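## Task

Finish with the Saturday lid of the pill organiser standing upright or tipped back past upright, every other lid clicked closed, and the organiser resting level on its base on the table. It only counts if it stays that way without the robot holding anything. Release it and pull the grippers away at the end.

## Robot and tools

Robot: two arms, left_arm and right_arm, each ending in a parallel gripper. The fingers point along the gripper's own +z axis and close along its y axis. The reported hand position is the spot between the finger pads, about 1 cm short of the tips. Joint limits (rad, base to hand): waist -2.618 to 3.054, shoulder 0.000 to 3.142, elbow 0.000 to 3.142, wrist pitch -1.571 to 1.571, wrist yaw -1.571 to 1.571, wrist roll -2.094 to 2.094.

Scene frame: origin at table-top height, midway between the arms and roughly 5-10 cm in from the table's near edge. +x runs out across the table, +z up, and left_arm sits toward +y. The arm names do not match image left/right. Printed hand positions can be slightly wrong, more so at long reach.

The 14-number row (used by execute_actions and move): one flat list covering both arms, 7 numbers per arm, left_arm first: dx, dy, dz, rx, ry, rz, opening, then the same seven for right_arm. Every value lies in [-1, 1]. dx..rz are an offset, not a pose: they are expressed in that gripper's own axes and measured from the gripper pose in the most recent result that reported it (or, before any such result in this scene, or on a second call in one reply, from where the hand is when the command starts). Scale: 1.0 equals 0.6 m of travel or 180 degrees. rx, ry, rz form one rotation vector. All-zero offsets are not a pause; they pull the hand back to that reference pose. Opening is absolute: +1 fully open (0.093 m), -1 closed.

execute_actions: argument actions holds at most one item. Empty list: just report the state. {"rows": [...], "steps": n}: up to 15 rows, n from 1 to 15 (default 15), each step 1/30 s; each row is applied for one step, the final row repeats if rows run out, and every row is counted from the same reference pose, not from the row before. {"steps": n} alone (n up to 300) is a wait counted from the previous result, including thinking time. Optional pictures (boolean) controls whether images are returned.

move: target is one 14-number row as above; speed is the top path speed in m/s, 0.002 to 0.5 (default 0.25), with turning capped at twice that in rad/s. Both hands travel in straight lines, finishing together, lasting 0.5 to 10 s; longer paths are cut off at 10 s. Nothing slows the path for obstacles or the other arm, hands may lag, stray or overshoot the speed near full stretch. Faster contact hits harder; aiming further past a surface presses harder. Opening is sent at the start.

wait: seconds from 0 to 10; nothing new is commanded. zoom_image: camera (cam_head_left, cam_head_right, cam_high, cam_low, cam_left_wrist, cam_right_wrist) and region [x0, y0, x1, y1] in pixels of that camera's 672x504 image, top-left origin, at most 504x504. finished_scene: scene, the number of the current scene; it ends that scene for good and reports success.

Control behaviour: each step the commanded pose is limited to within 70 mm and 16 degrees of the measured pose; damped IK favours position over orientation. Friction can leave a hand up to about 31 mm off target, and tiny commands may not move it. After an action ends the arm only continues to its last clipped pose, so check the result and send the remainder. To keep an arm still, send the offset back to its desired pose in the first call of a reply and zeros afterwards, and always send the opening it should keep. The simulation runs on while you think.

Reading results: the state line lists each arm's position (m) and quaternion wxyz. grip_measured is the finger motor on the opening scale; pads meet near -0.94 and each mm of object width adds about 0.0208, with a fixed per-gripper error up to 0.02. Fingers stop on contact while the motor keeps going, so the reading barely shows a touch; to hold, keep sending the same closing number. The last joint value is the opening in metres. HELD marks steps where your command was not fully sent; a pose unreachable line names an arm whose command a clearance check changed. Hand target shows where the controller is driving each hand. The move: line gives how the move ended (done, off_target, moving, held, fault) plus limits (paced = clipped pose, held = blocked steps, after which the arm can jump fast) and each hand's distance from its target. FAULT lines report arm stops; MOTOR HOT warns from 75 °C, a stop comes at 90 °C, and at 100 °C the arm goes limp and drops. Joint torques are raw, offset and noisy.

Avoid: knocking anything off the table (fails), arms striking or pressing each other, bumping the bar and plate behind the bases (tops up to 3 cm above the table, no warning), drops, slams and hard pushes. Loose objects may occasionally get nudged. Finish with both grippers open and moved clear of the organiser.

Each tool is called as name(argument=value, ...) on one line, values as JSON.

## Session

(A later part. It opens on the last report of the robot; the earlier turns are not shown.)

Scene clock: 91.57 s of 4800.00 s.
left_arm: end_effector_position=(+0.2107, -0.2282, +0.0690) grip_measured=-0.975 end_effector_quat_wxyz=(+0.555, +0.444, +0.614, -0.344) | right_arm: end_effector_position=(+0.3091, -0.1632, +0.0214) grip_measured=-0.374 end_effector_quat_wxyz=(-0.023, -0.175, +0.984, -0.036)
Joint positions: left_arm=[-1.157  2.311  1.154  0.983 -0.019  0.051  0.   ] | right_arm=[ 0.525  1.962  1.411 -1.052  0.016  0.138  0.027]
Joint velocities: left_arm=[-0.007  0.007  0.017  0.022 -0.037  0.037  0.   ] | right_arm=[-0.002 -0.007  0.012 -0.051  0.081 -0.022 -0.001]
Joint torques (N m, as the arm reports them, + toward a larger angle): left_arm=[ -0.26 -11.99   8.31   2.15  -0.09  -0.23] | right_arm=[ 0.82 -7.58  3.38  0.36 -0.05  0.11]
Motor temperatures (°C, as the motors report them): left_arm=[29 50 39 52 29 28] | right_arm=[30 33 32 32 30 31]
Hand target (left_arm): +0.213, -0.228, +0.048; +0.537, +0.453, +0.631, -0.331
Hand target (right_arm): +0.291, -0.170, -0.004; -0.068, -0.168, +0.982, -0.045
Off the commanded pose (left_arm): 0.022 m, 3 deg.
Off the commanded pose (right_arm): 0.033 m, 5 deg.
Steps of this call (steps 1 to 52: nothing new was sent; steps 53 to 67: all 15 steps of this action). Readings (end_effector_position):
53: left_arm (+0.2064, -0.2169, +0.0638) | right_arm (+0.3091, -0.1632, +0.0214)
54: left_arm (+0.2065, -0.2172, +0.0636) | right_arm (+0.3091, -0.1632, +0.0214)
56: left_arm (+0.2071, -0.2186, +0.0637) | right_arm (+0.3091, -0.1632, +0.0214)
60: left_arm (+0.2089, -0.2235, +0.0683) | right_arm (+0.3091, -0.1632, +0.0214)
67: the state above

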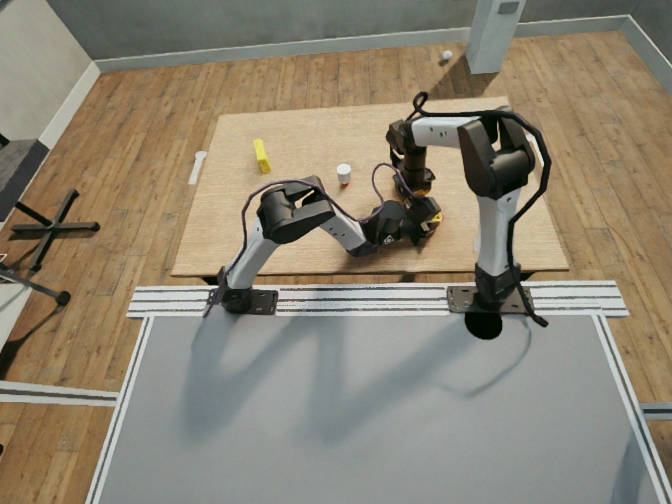

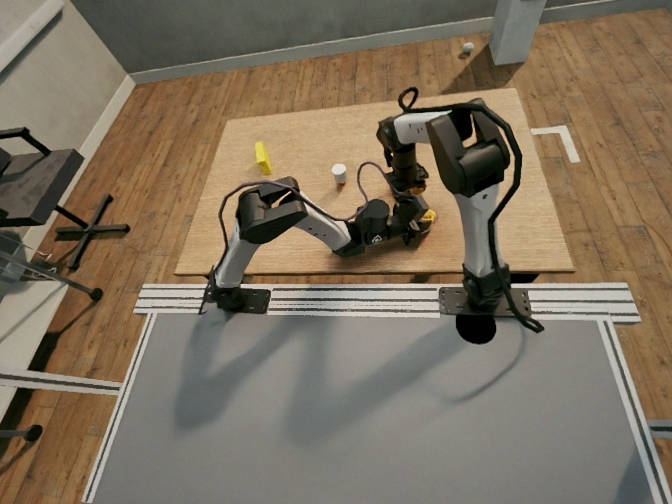

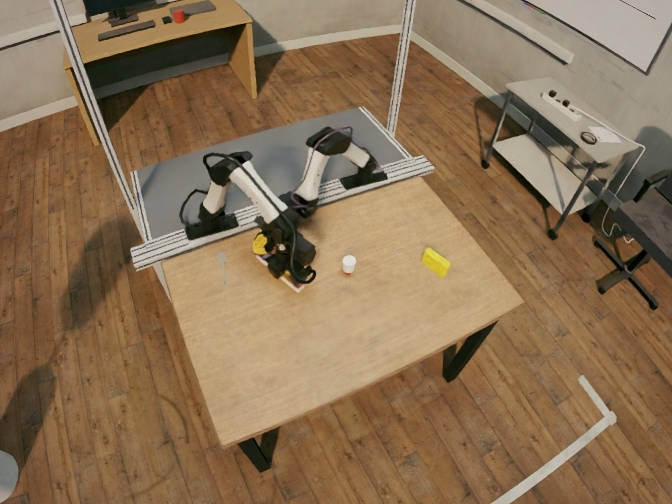

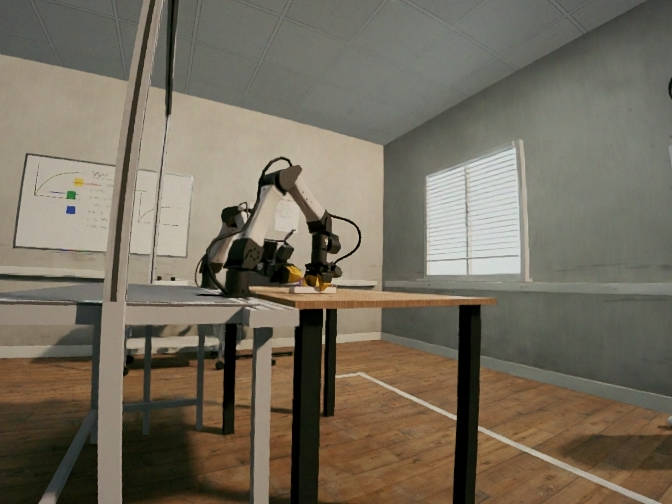

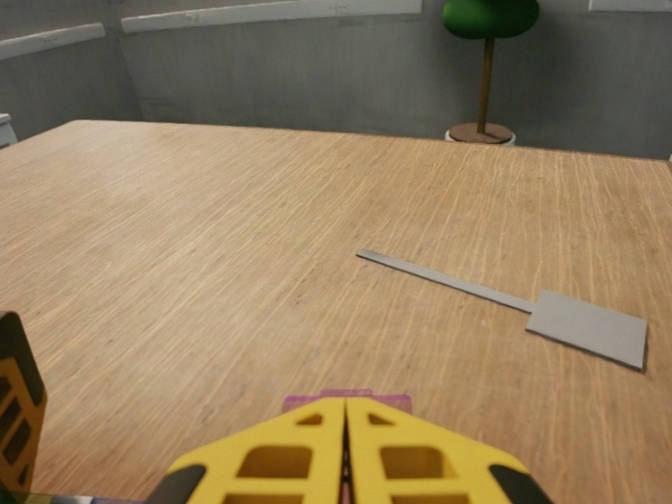

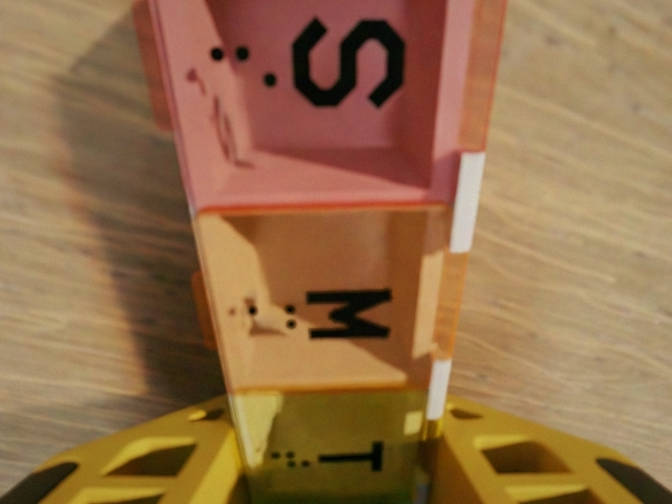

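Past upright. Retract left, unload right.

move(target=[-0.07,0,-0.11,0,0.02,0,-1,0,0,0.005,0,0,0,-0.5], speed=0.12)

execute_actions(actions=[{"rows":[[0,0,0,0,0,0,-1,0,0,0,0,0,0,-0.35],[0,0,0,0,0,0,-1,0,0,0,0,0,0,-0.3],[0,0,0,0,0,0,-1,0,0,0,0,0,0,-0.25],[0,0,0,0,0,0,-1,0,0,0,0,0,0,-0.2],[0,0,0,0,0,0,-1,0,0,0,0,0,0,-0.15],[0,0,0,0,0,0,-1,0,0,0,0,0,0,-0.05],[0,0,0,0,0,0,-1,0,0,0,0,0,0,0.1],[0,0,0,0,0,0,-1,0,0,0,0,0,0,0.25],[0,0,0,0,0,0,-1,0,0,0,0,0,0,0.45]],"steps":13}], pictures=false)

move(target=[-0.05,0,-0.2,0,0.08,0,-1,0,0,-0.25,0,0,0,0.45])

zoom_image(camera="cam_low", region=[250,250,360,310])

Scene clock: 94.03 s of 4800.00 s.
left_arm: end_effector_position=(+0.1910, -0.1793, +0.1359) grip_measured=-0.975 end_effector_quat_wxyz=(+0.551, +0.446, +0.618, -0.340) | right_arm: end_effector_position=(+0.3092, -0.1632, +0.0218) grip_measured=-0.374 end_effector_quat_wxyz=(-0.022, -0.175, +0.984, -0.036)
Joint positions: left_arm=[-1.157  1.967  0.947  0.832 -0.021  0.051  0.   ] | right_arm=[ 0.525  1.961  1.411 -1.052  0.017  0.138  0.027]
Joint velocities: left_arm=[ 0.002  0.002  0.007  0.066 -0.081 -0.051  0.   ] | right_arm=[ 0.002  0.002 -0.002  0.007  0.022  0.007  0.001]
Joint torques (N m, as the arm reports them, + toward a larger angle): left_arm=[ -0.77 -12.26   5.56   2.4   -0.1   -0.23] | right_arm=[  0.54 -11.77   5.57   0.45   0.15  -0.07]
Motor temperatures (°C, as the motors report them): left_arm=[29 51 39 52 29 28] | right_arm=[30 33 32 32 30 31]
Hand target (left_arm): +0.185, -0.175, +0.121; +0.535, +0.454, +0.631, -0.330
Hand target (right_arm): +0.309, -0.163, +0.018; -0.023, -0.175, +0.984, -0.036
Off the commanded pose (left_arm): 0.017 m, 3 deg.
Off the commanded pose (right_arm): 0.003 m, 0 deg.
move: off_target (left_arm)

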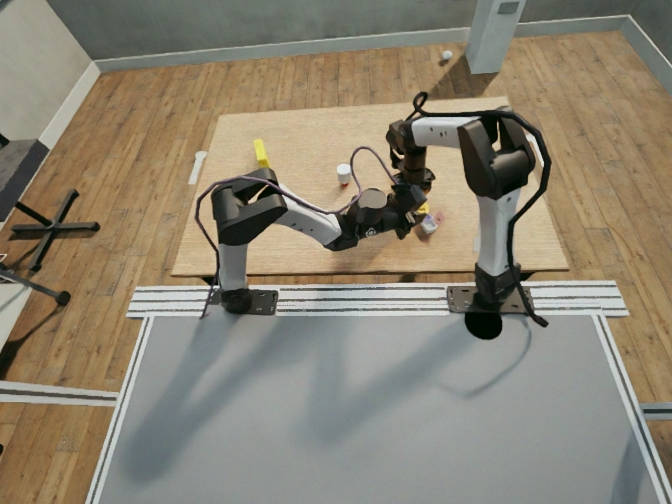

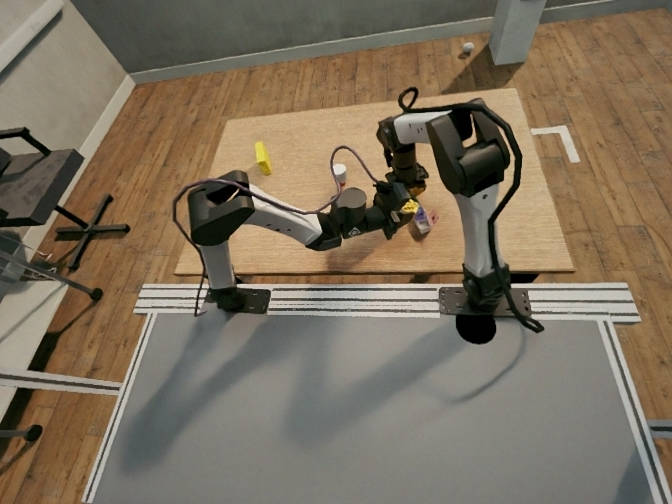

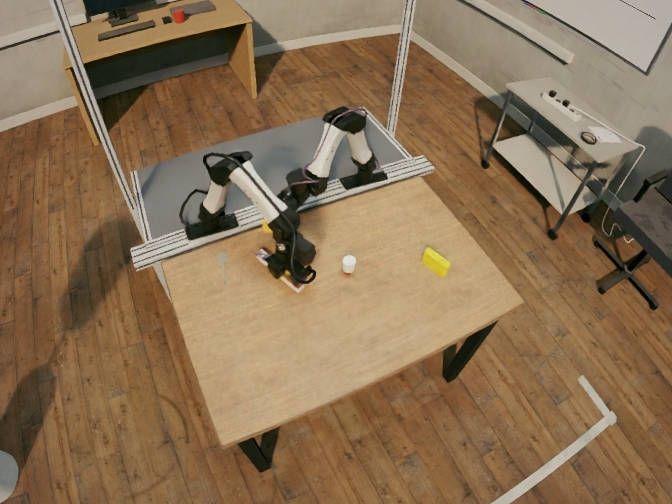

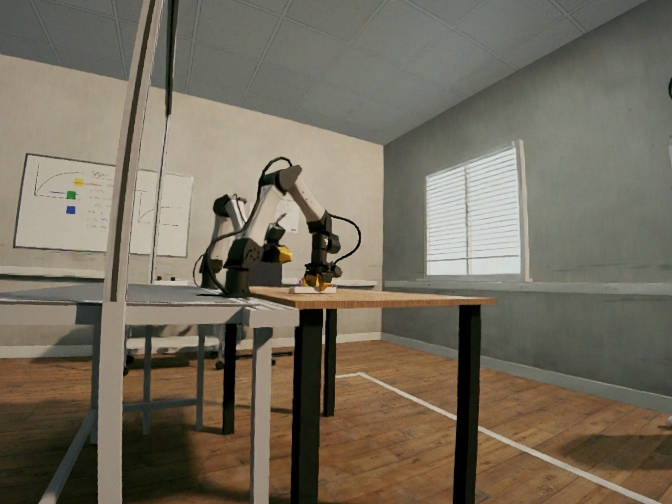

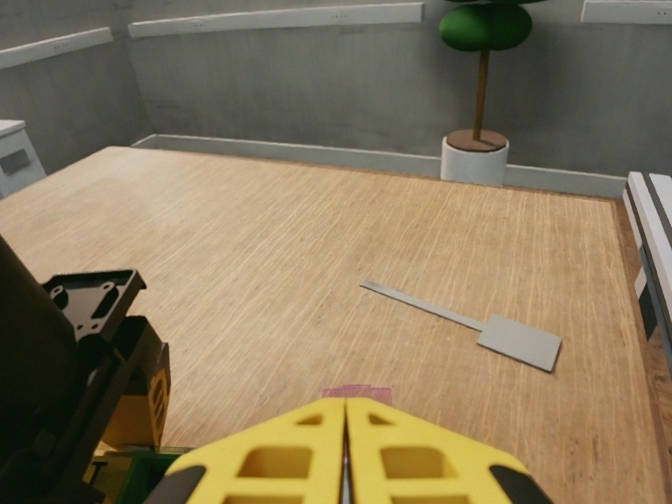

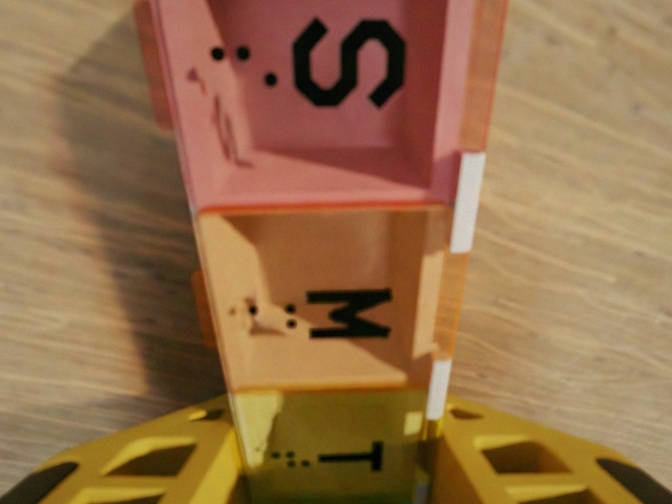

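Scene clock: 94.47 s of 4800.00 s.
left_arm: end_effector_position=(+0.1910, -0.1793, +0.1359) grip_measured=-0.975 end_effector_quat_wxyz=(+0.551, +0.446, +0.618, -0.340) | right_arm: end_effector_position=(+0.3093, -0.1629, +0.0218) grip_measured=+0.448 end_effector_quat_wxyz=(-0.022, -0.175, +0.984, -0.035)
Joint positions: left_arm=[-1.157  1.967  0.947  0.832 -0.021  0.051  0.   ] | right_arm=[ 0.525  1.961  1.411 -1.051  0.015  0.138  0.067]
Joint velocities: left_arm=[-0.007 -0.022 -0.007  0.037 -0.051  0.007  0.   ] | right_arm=[-0.002 -0.002  0.012  0.007  0.051 -0.051 -0.   ]
Joint torques (N m, as the arm reports them, + toward a larger angle): left_arm=[  0.05 -12.08   7.53   2.67  -0.01  -0.18] | right_arm=[  0.54 -12.38   6.07   0.33   0.1    0.01]
Motor temperatures (°C, as the motors report them): left_arm=[29 51 39 52 29 28] | right_arm=[30 34 32 32 30 31]
Hand target (left_arm): +0.191, -0.179, +0.136; +0.551, +0.446, +0.618, -0.340
Hand target (right_arm): +0.309, -0.163, +0.022; -0.022, -0.175, +0.984, -0.036
Off the commanded pose (left_arm): 0.000 m, 0 deg.
Off the commanded pose (right_arm): 0.000 m, 0 deg.
Steps of this call (steps 1 to 13: all 13 steps of this action). Readings (end_effector_position):
1: left_arm (+0.1910, -0.1793, +0.1359) | right_arm (+0.3092, -0.1632, +0.0218)
2: left_arm (+0.1910, -0.1793, +0.1359) | right_arm (+0.3092, -0.1632, +0.0218)
4: left_arm (+0.1910, -0.1793, +0.1359) | right_arm (+0.3091, -0.1630, +0.0218)
8: left_arm (+0.1910, -0.1793, +0.1359) | right_arm (+0.3093, -0.1629, +0.0218)
13: the state above

Scene clock: 96.10 s of 4800.00 s.
left_arm: end_effector_position=(+0.1468, -0.0752, +0.1933) grip_measured=-0.975 end_effector_quat_wxyz=(+0.478, +0.480, +0.675, -0.291) | right_arm: end_effector_position=(+0.3162, -0.1509, +0.1684) grip_measured=+0.448 end_effector_quat_wxyz=(+0.007, -0.178, +0.984, -0.026)
Joint positions: left_arm=[-1.171  1.366  0.8    0.158 -0.042  0.036  0.   ] | right_arm=[ 0.53   1.916  1.94  -1.565  0.015  0.138  0.067]
Joint velocities: left_arm=[ 0.002 -0.012 -0.027 -0.022 -0.139  0.022  0.   ] | right_arm=[ 0.007 -0.002  0.007 -0.022 -0.051  0.051  0.   ]
Joint torques (N m, as the arm reports them, + toward a larger angle): left_arm=[-0.81 -6.19  9.35  2.33 -0.14 -0.24] | right_arm=[  0.97 -12.16   6.7    0.24   0.13   0.06]
Motor temperatures (°C, as the motors report them): left_arm=[29 51 39 52 29 28] | right_arm=[30 34 32 32 30 31]
Hand target (left_arm): +0.144, -0.075, +0.186; +0.468, +0.484, +0.682, -0.284
Hand target (right_arm): +0.312, -0.152, +0.171; +0.001, -0.176, +0.984, -0.028
Off the commanded pose (left_arm): 0.009 m, 2 deg.
Off the commanded pose (right_arm): 0.004 m, 3 deg.
joint sent to its limit (right arm) — the command would take joint 4 (wrist pitch) past its lower limit, so that joint was sent only as far as its limit.
move: off_target (right_arm)

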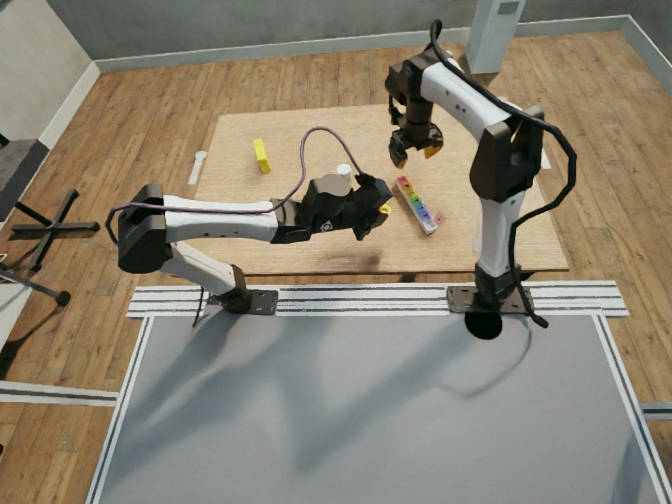

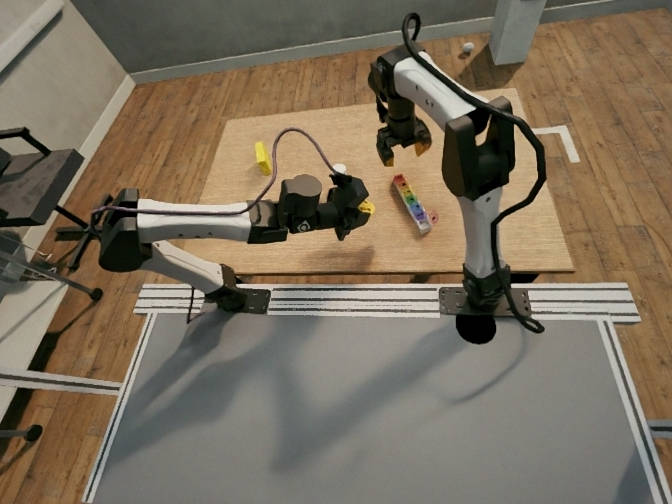

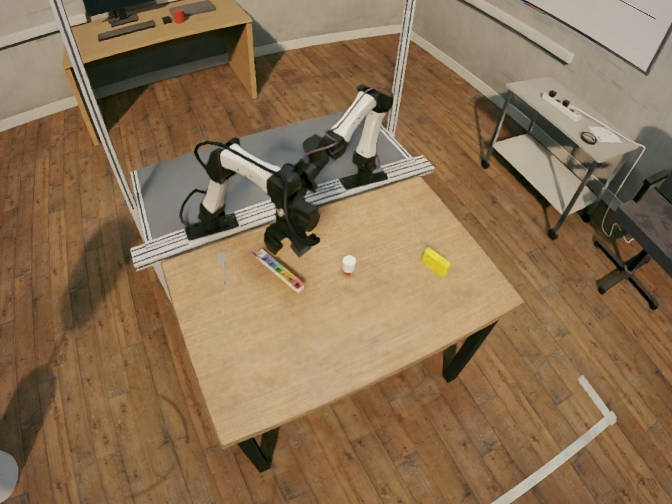

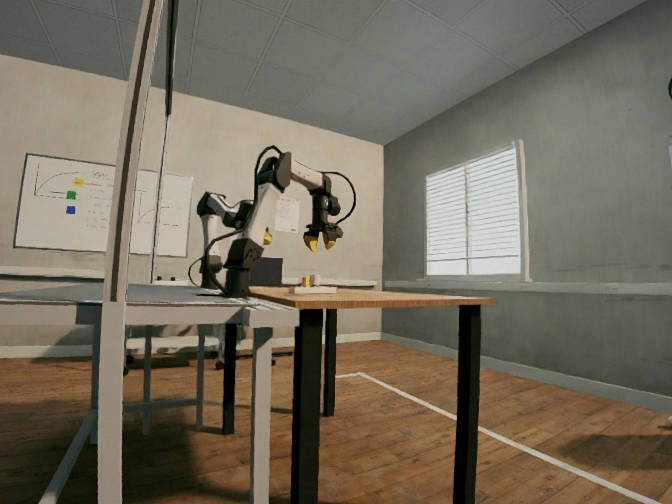

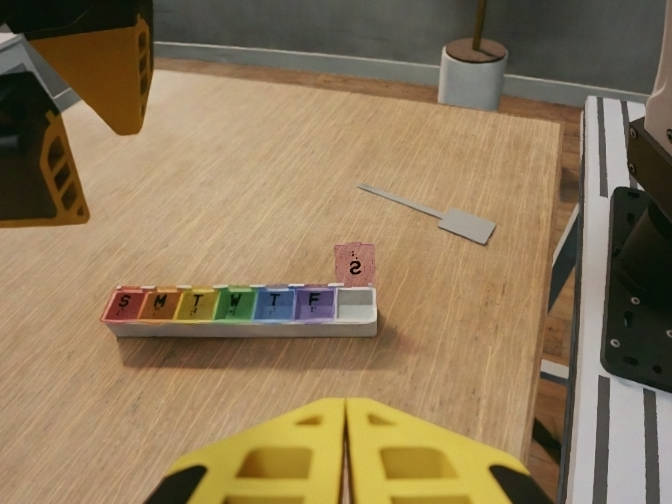

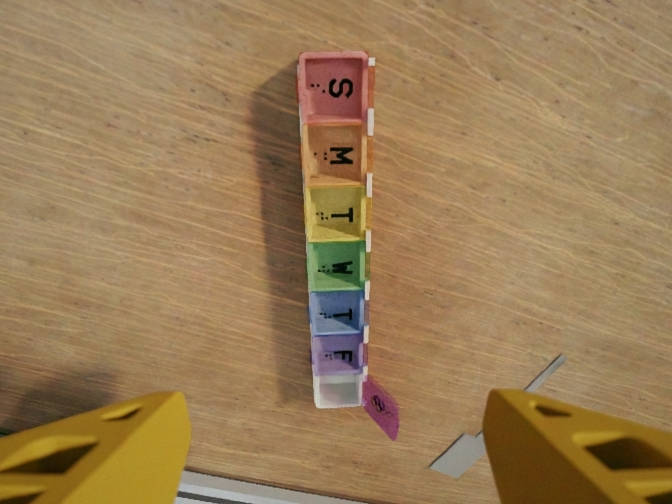

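Region (250, 250, 360, 310) of cam_low's 672x504 image, scaled by 4.582, with more detail than that image has; it fills the top 275 rows of this view, and the rest is white.

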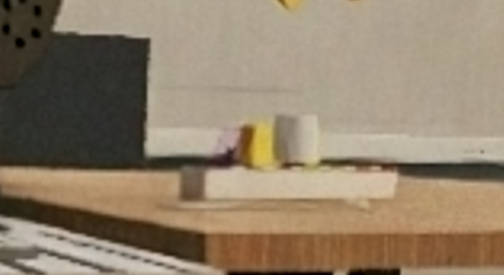

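move(target=[0,0,-0.1,0,0,0,-1,0.1,-0.35,-0.05,0,-0.12,0.15,0.45])

Scene clock: 98.30 s of 4800.00 s.
left_arm: end_effector_position=(+0.1293, -0.0288, +0.2300) grip_measured=-0.975 end_effector_quat_wxyz=(+0.492, +0.473, +0.667, -0.300) | right_arm: end_effector_position=(+0.3385, -0.3619, +0.2068) grip_measured=+0.448 end_effector_quat_wxyz=(+0.189, +0.056, +0.980, +0.013)
Joint positions: left_arm=[-1.171  1.11   0.751 -0.009 -0.043  0.035  0.   ] | right_arm=[-0.153  1.526  1.528 -1.194 -0.122 -0.041  0.067]
Joint velocities: left_arm=[-0.017 -0.022 -0.012 -0.095  0.022  0.022  0.   ] | right_arm=[-0.002 -0.002  0.017 -0.11   0.066  0.022  0.001]
Joint torques (N m, as the arm reports them, + toward a larger angle): left_arm=[-1.12 -5.22  7.44  2.27 -0.19 -0.3 ] | right_arm=[ 0.11 -9.88  5.39  1.57  0.   -0.14]
Motor temperatures (°C, as the motors report them): left_arm=[29 50 40 51 29 28] | right_arm=[30 34 32 32 30 31]
Hand target (left_arm): +0.124, -0.024, +0.216; +0.478, +0.480, +0.675, -0.291
Hand target (right_arm): +0.335, -0.363, +0.207; +0.195, +0.053, +0.979, +0.014
Off the commanded pose (left_arm): 0.016 m, 2 deg.
Off the commanded pose (right_arm): 0.008 m, 1 deg.
move: off_target (left_arm)

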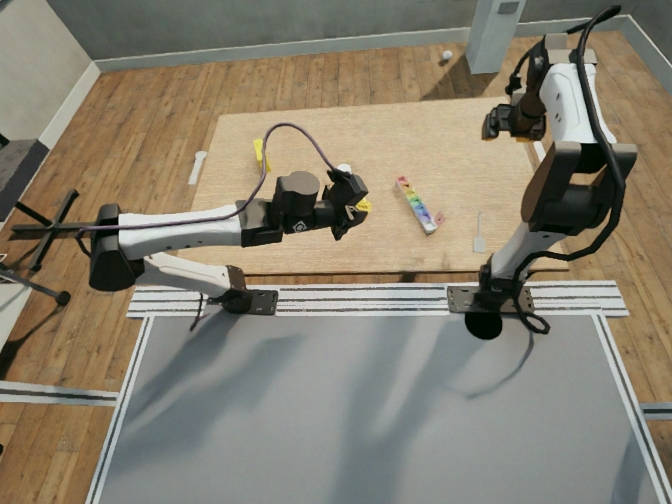

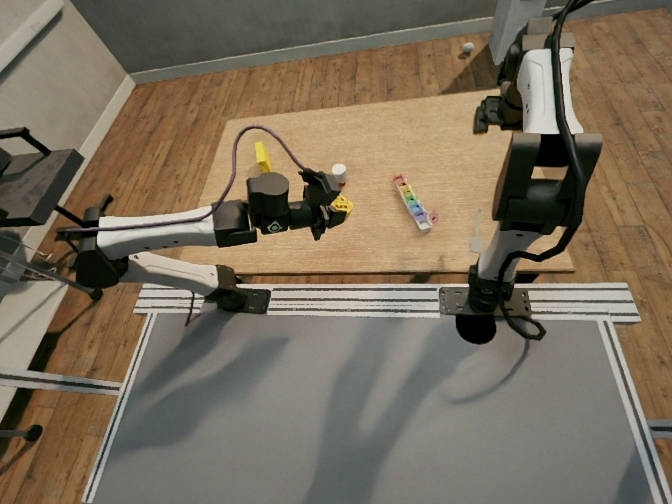

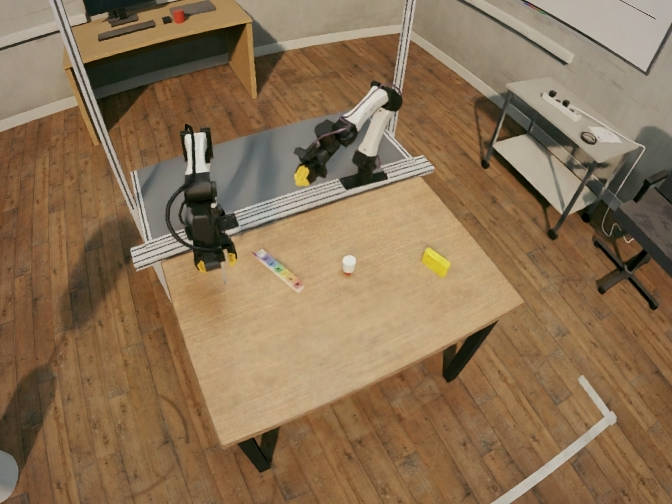

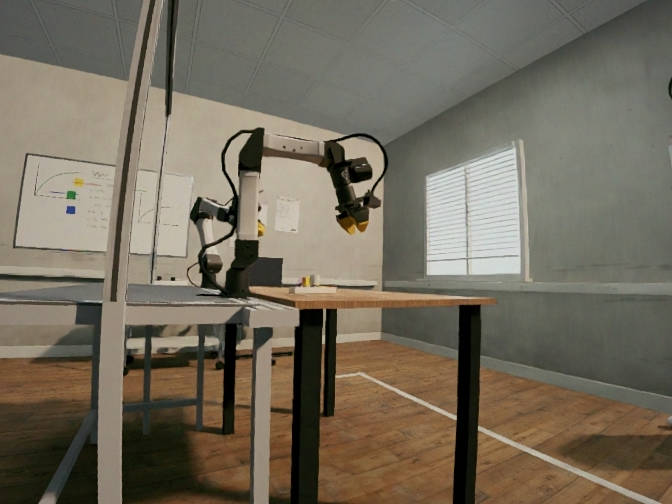

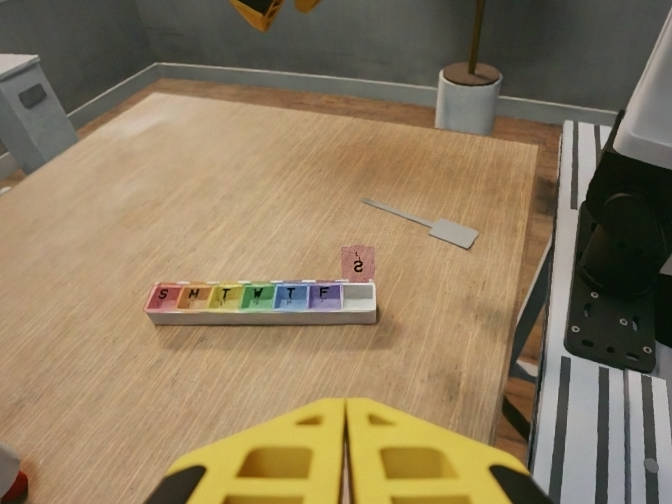

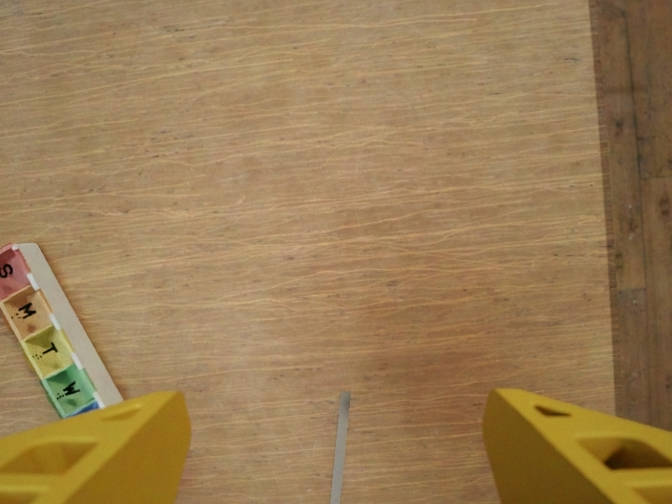

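finished_scene(scene=2)

The scene is finished: the task was done.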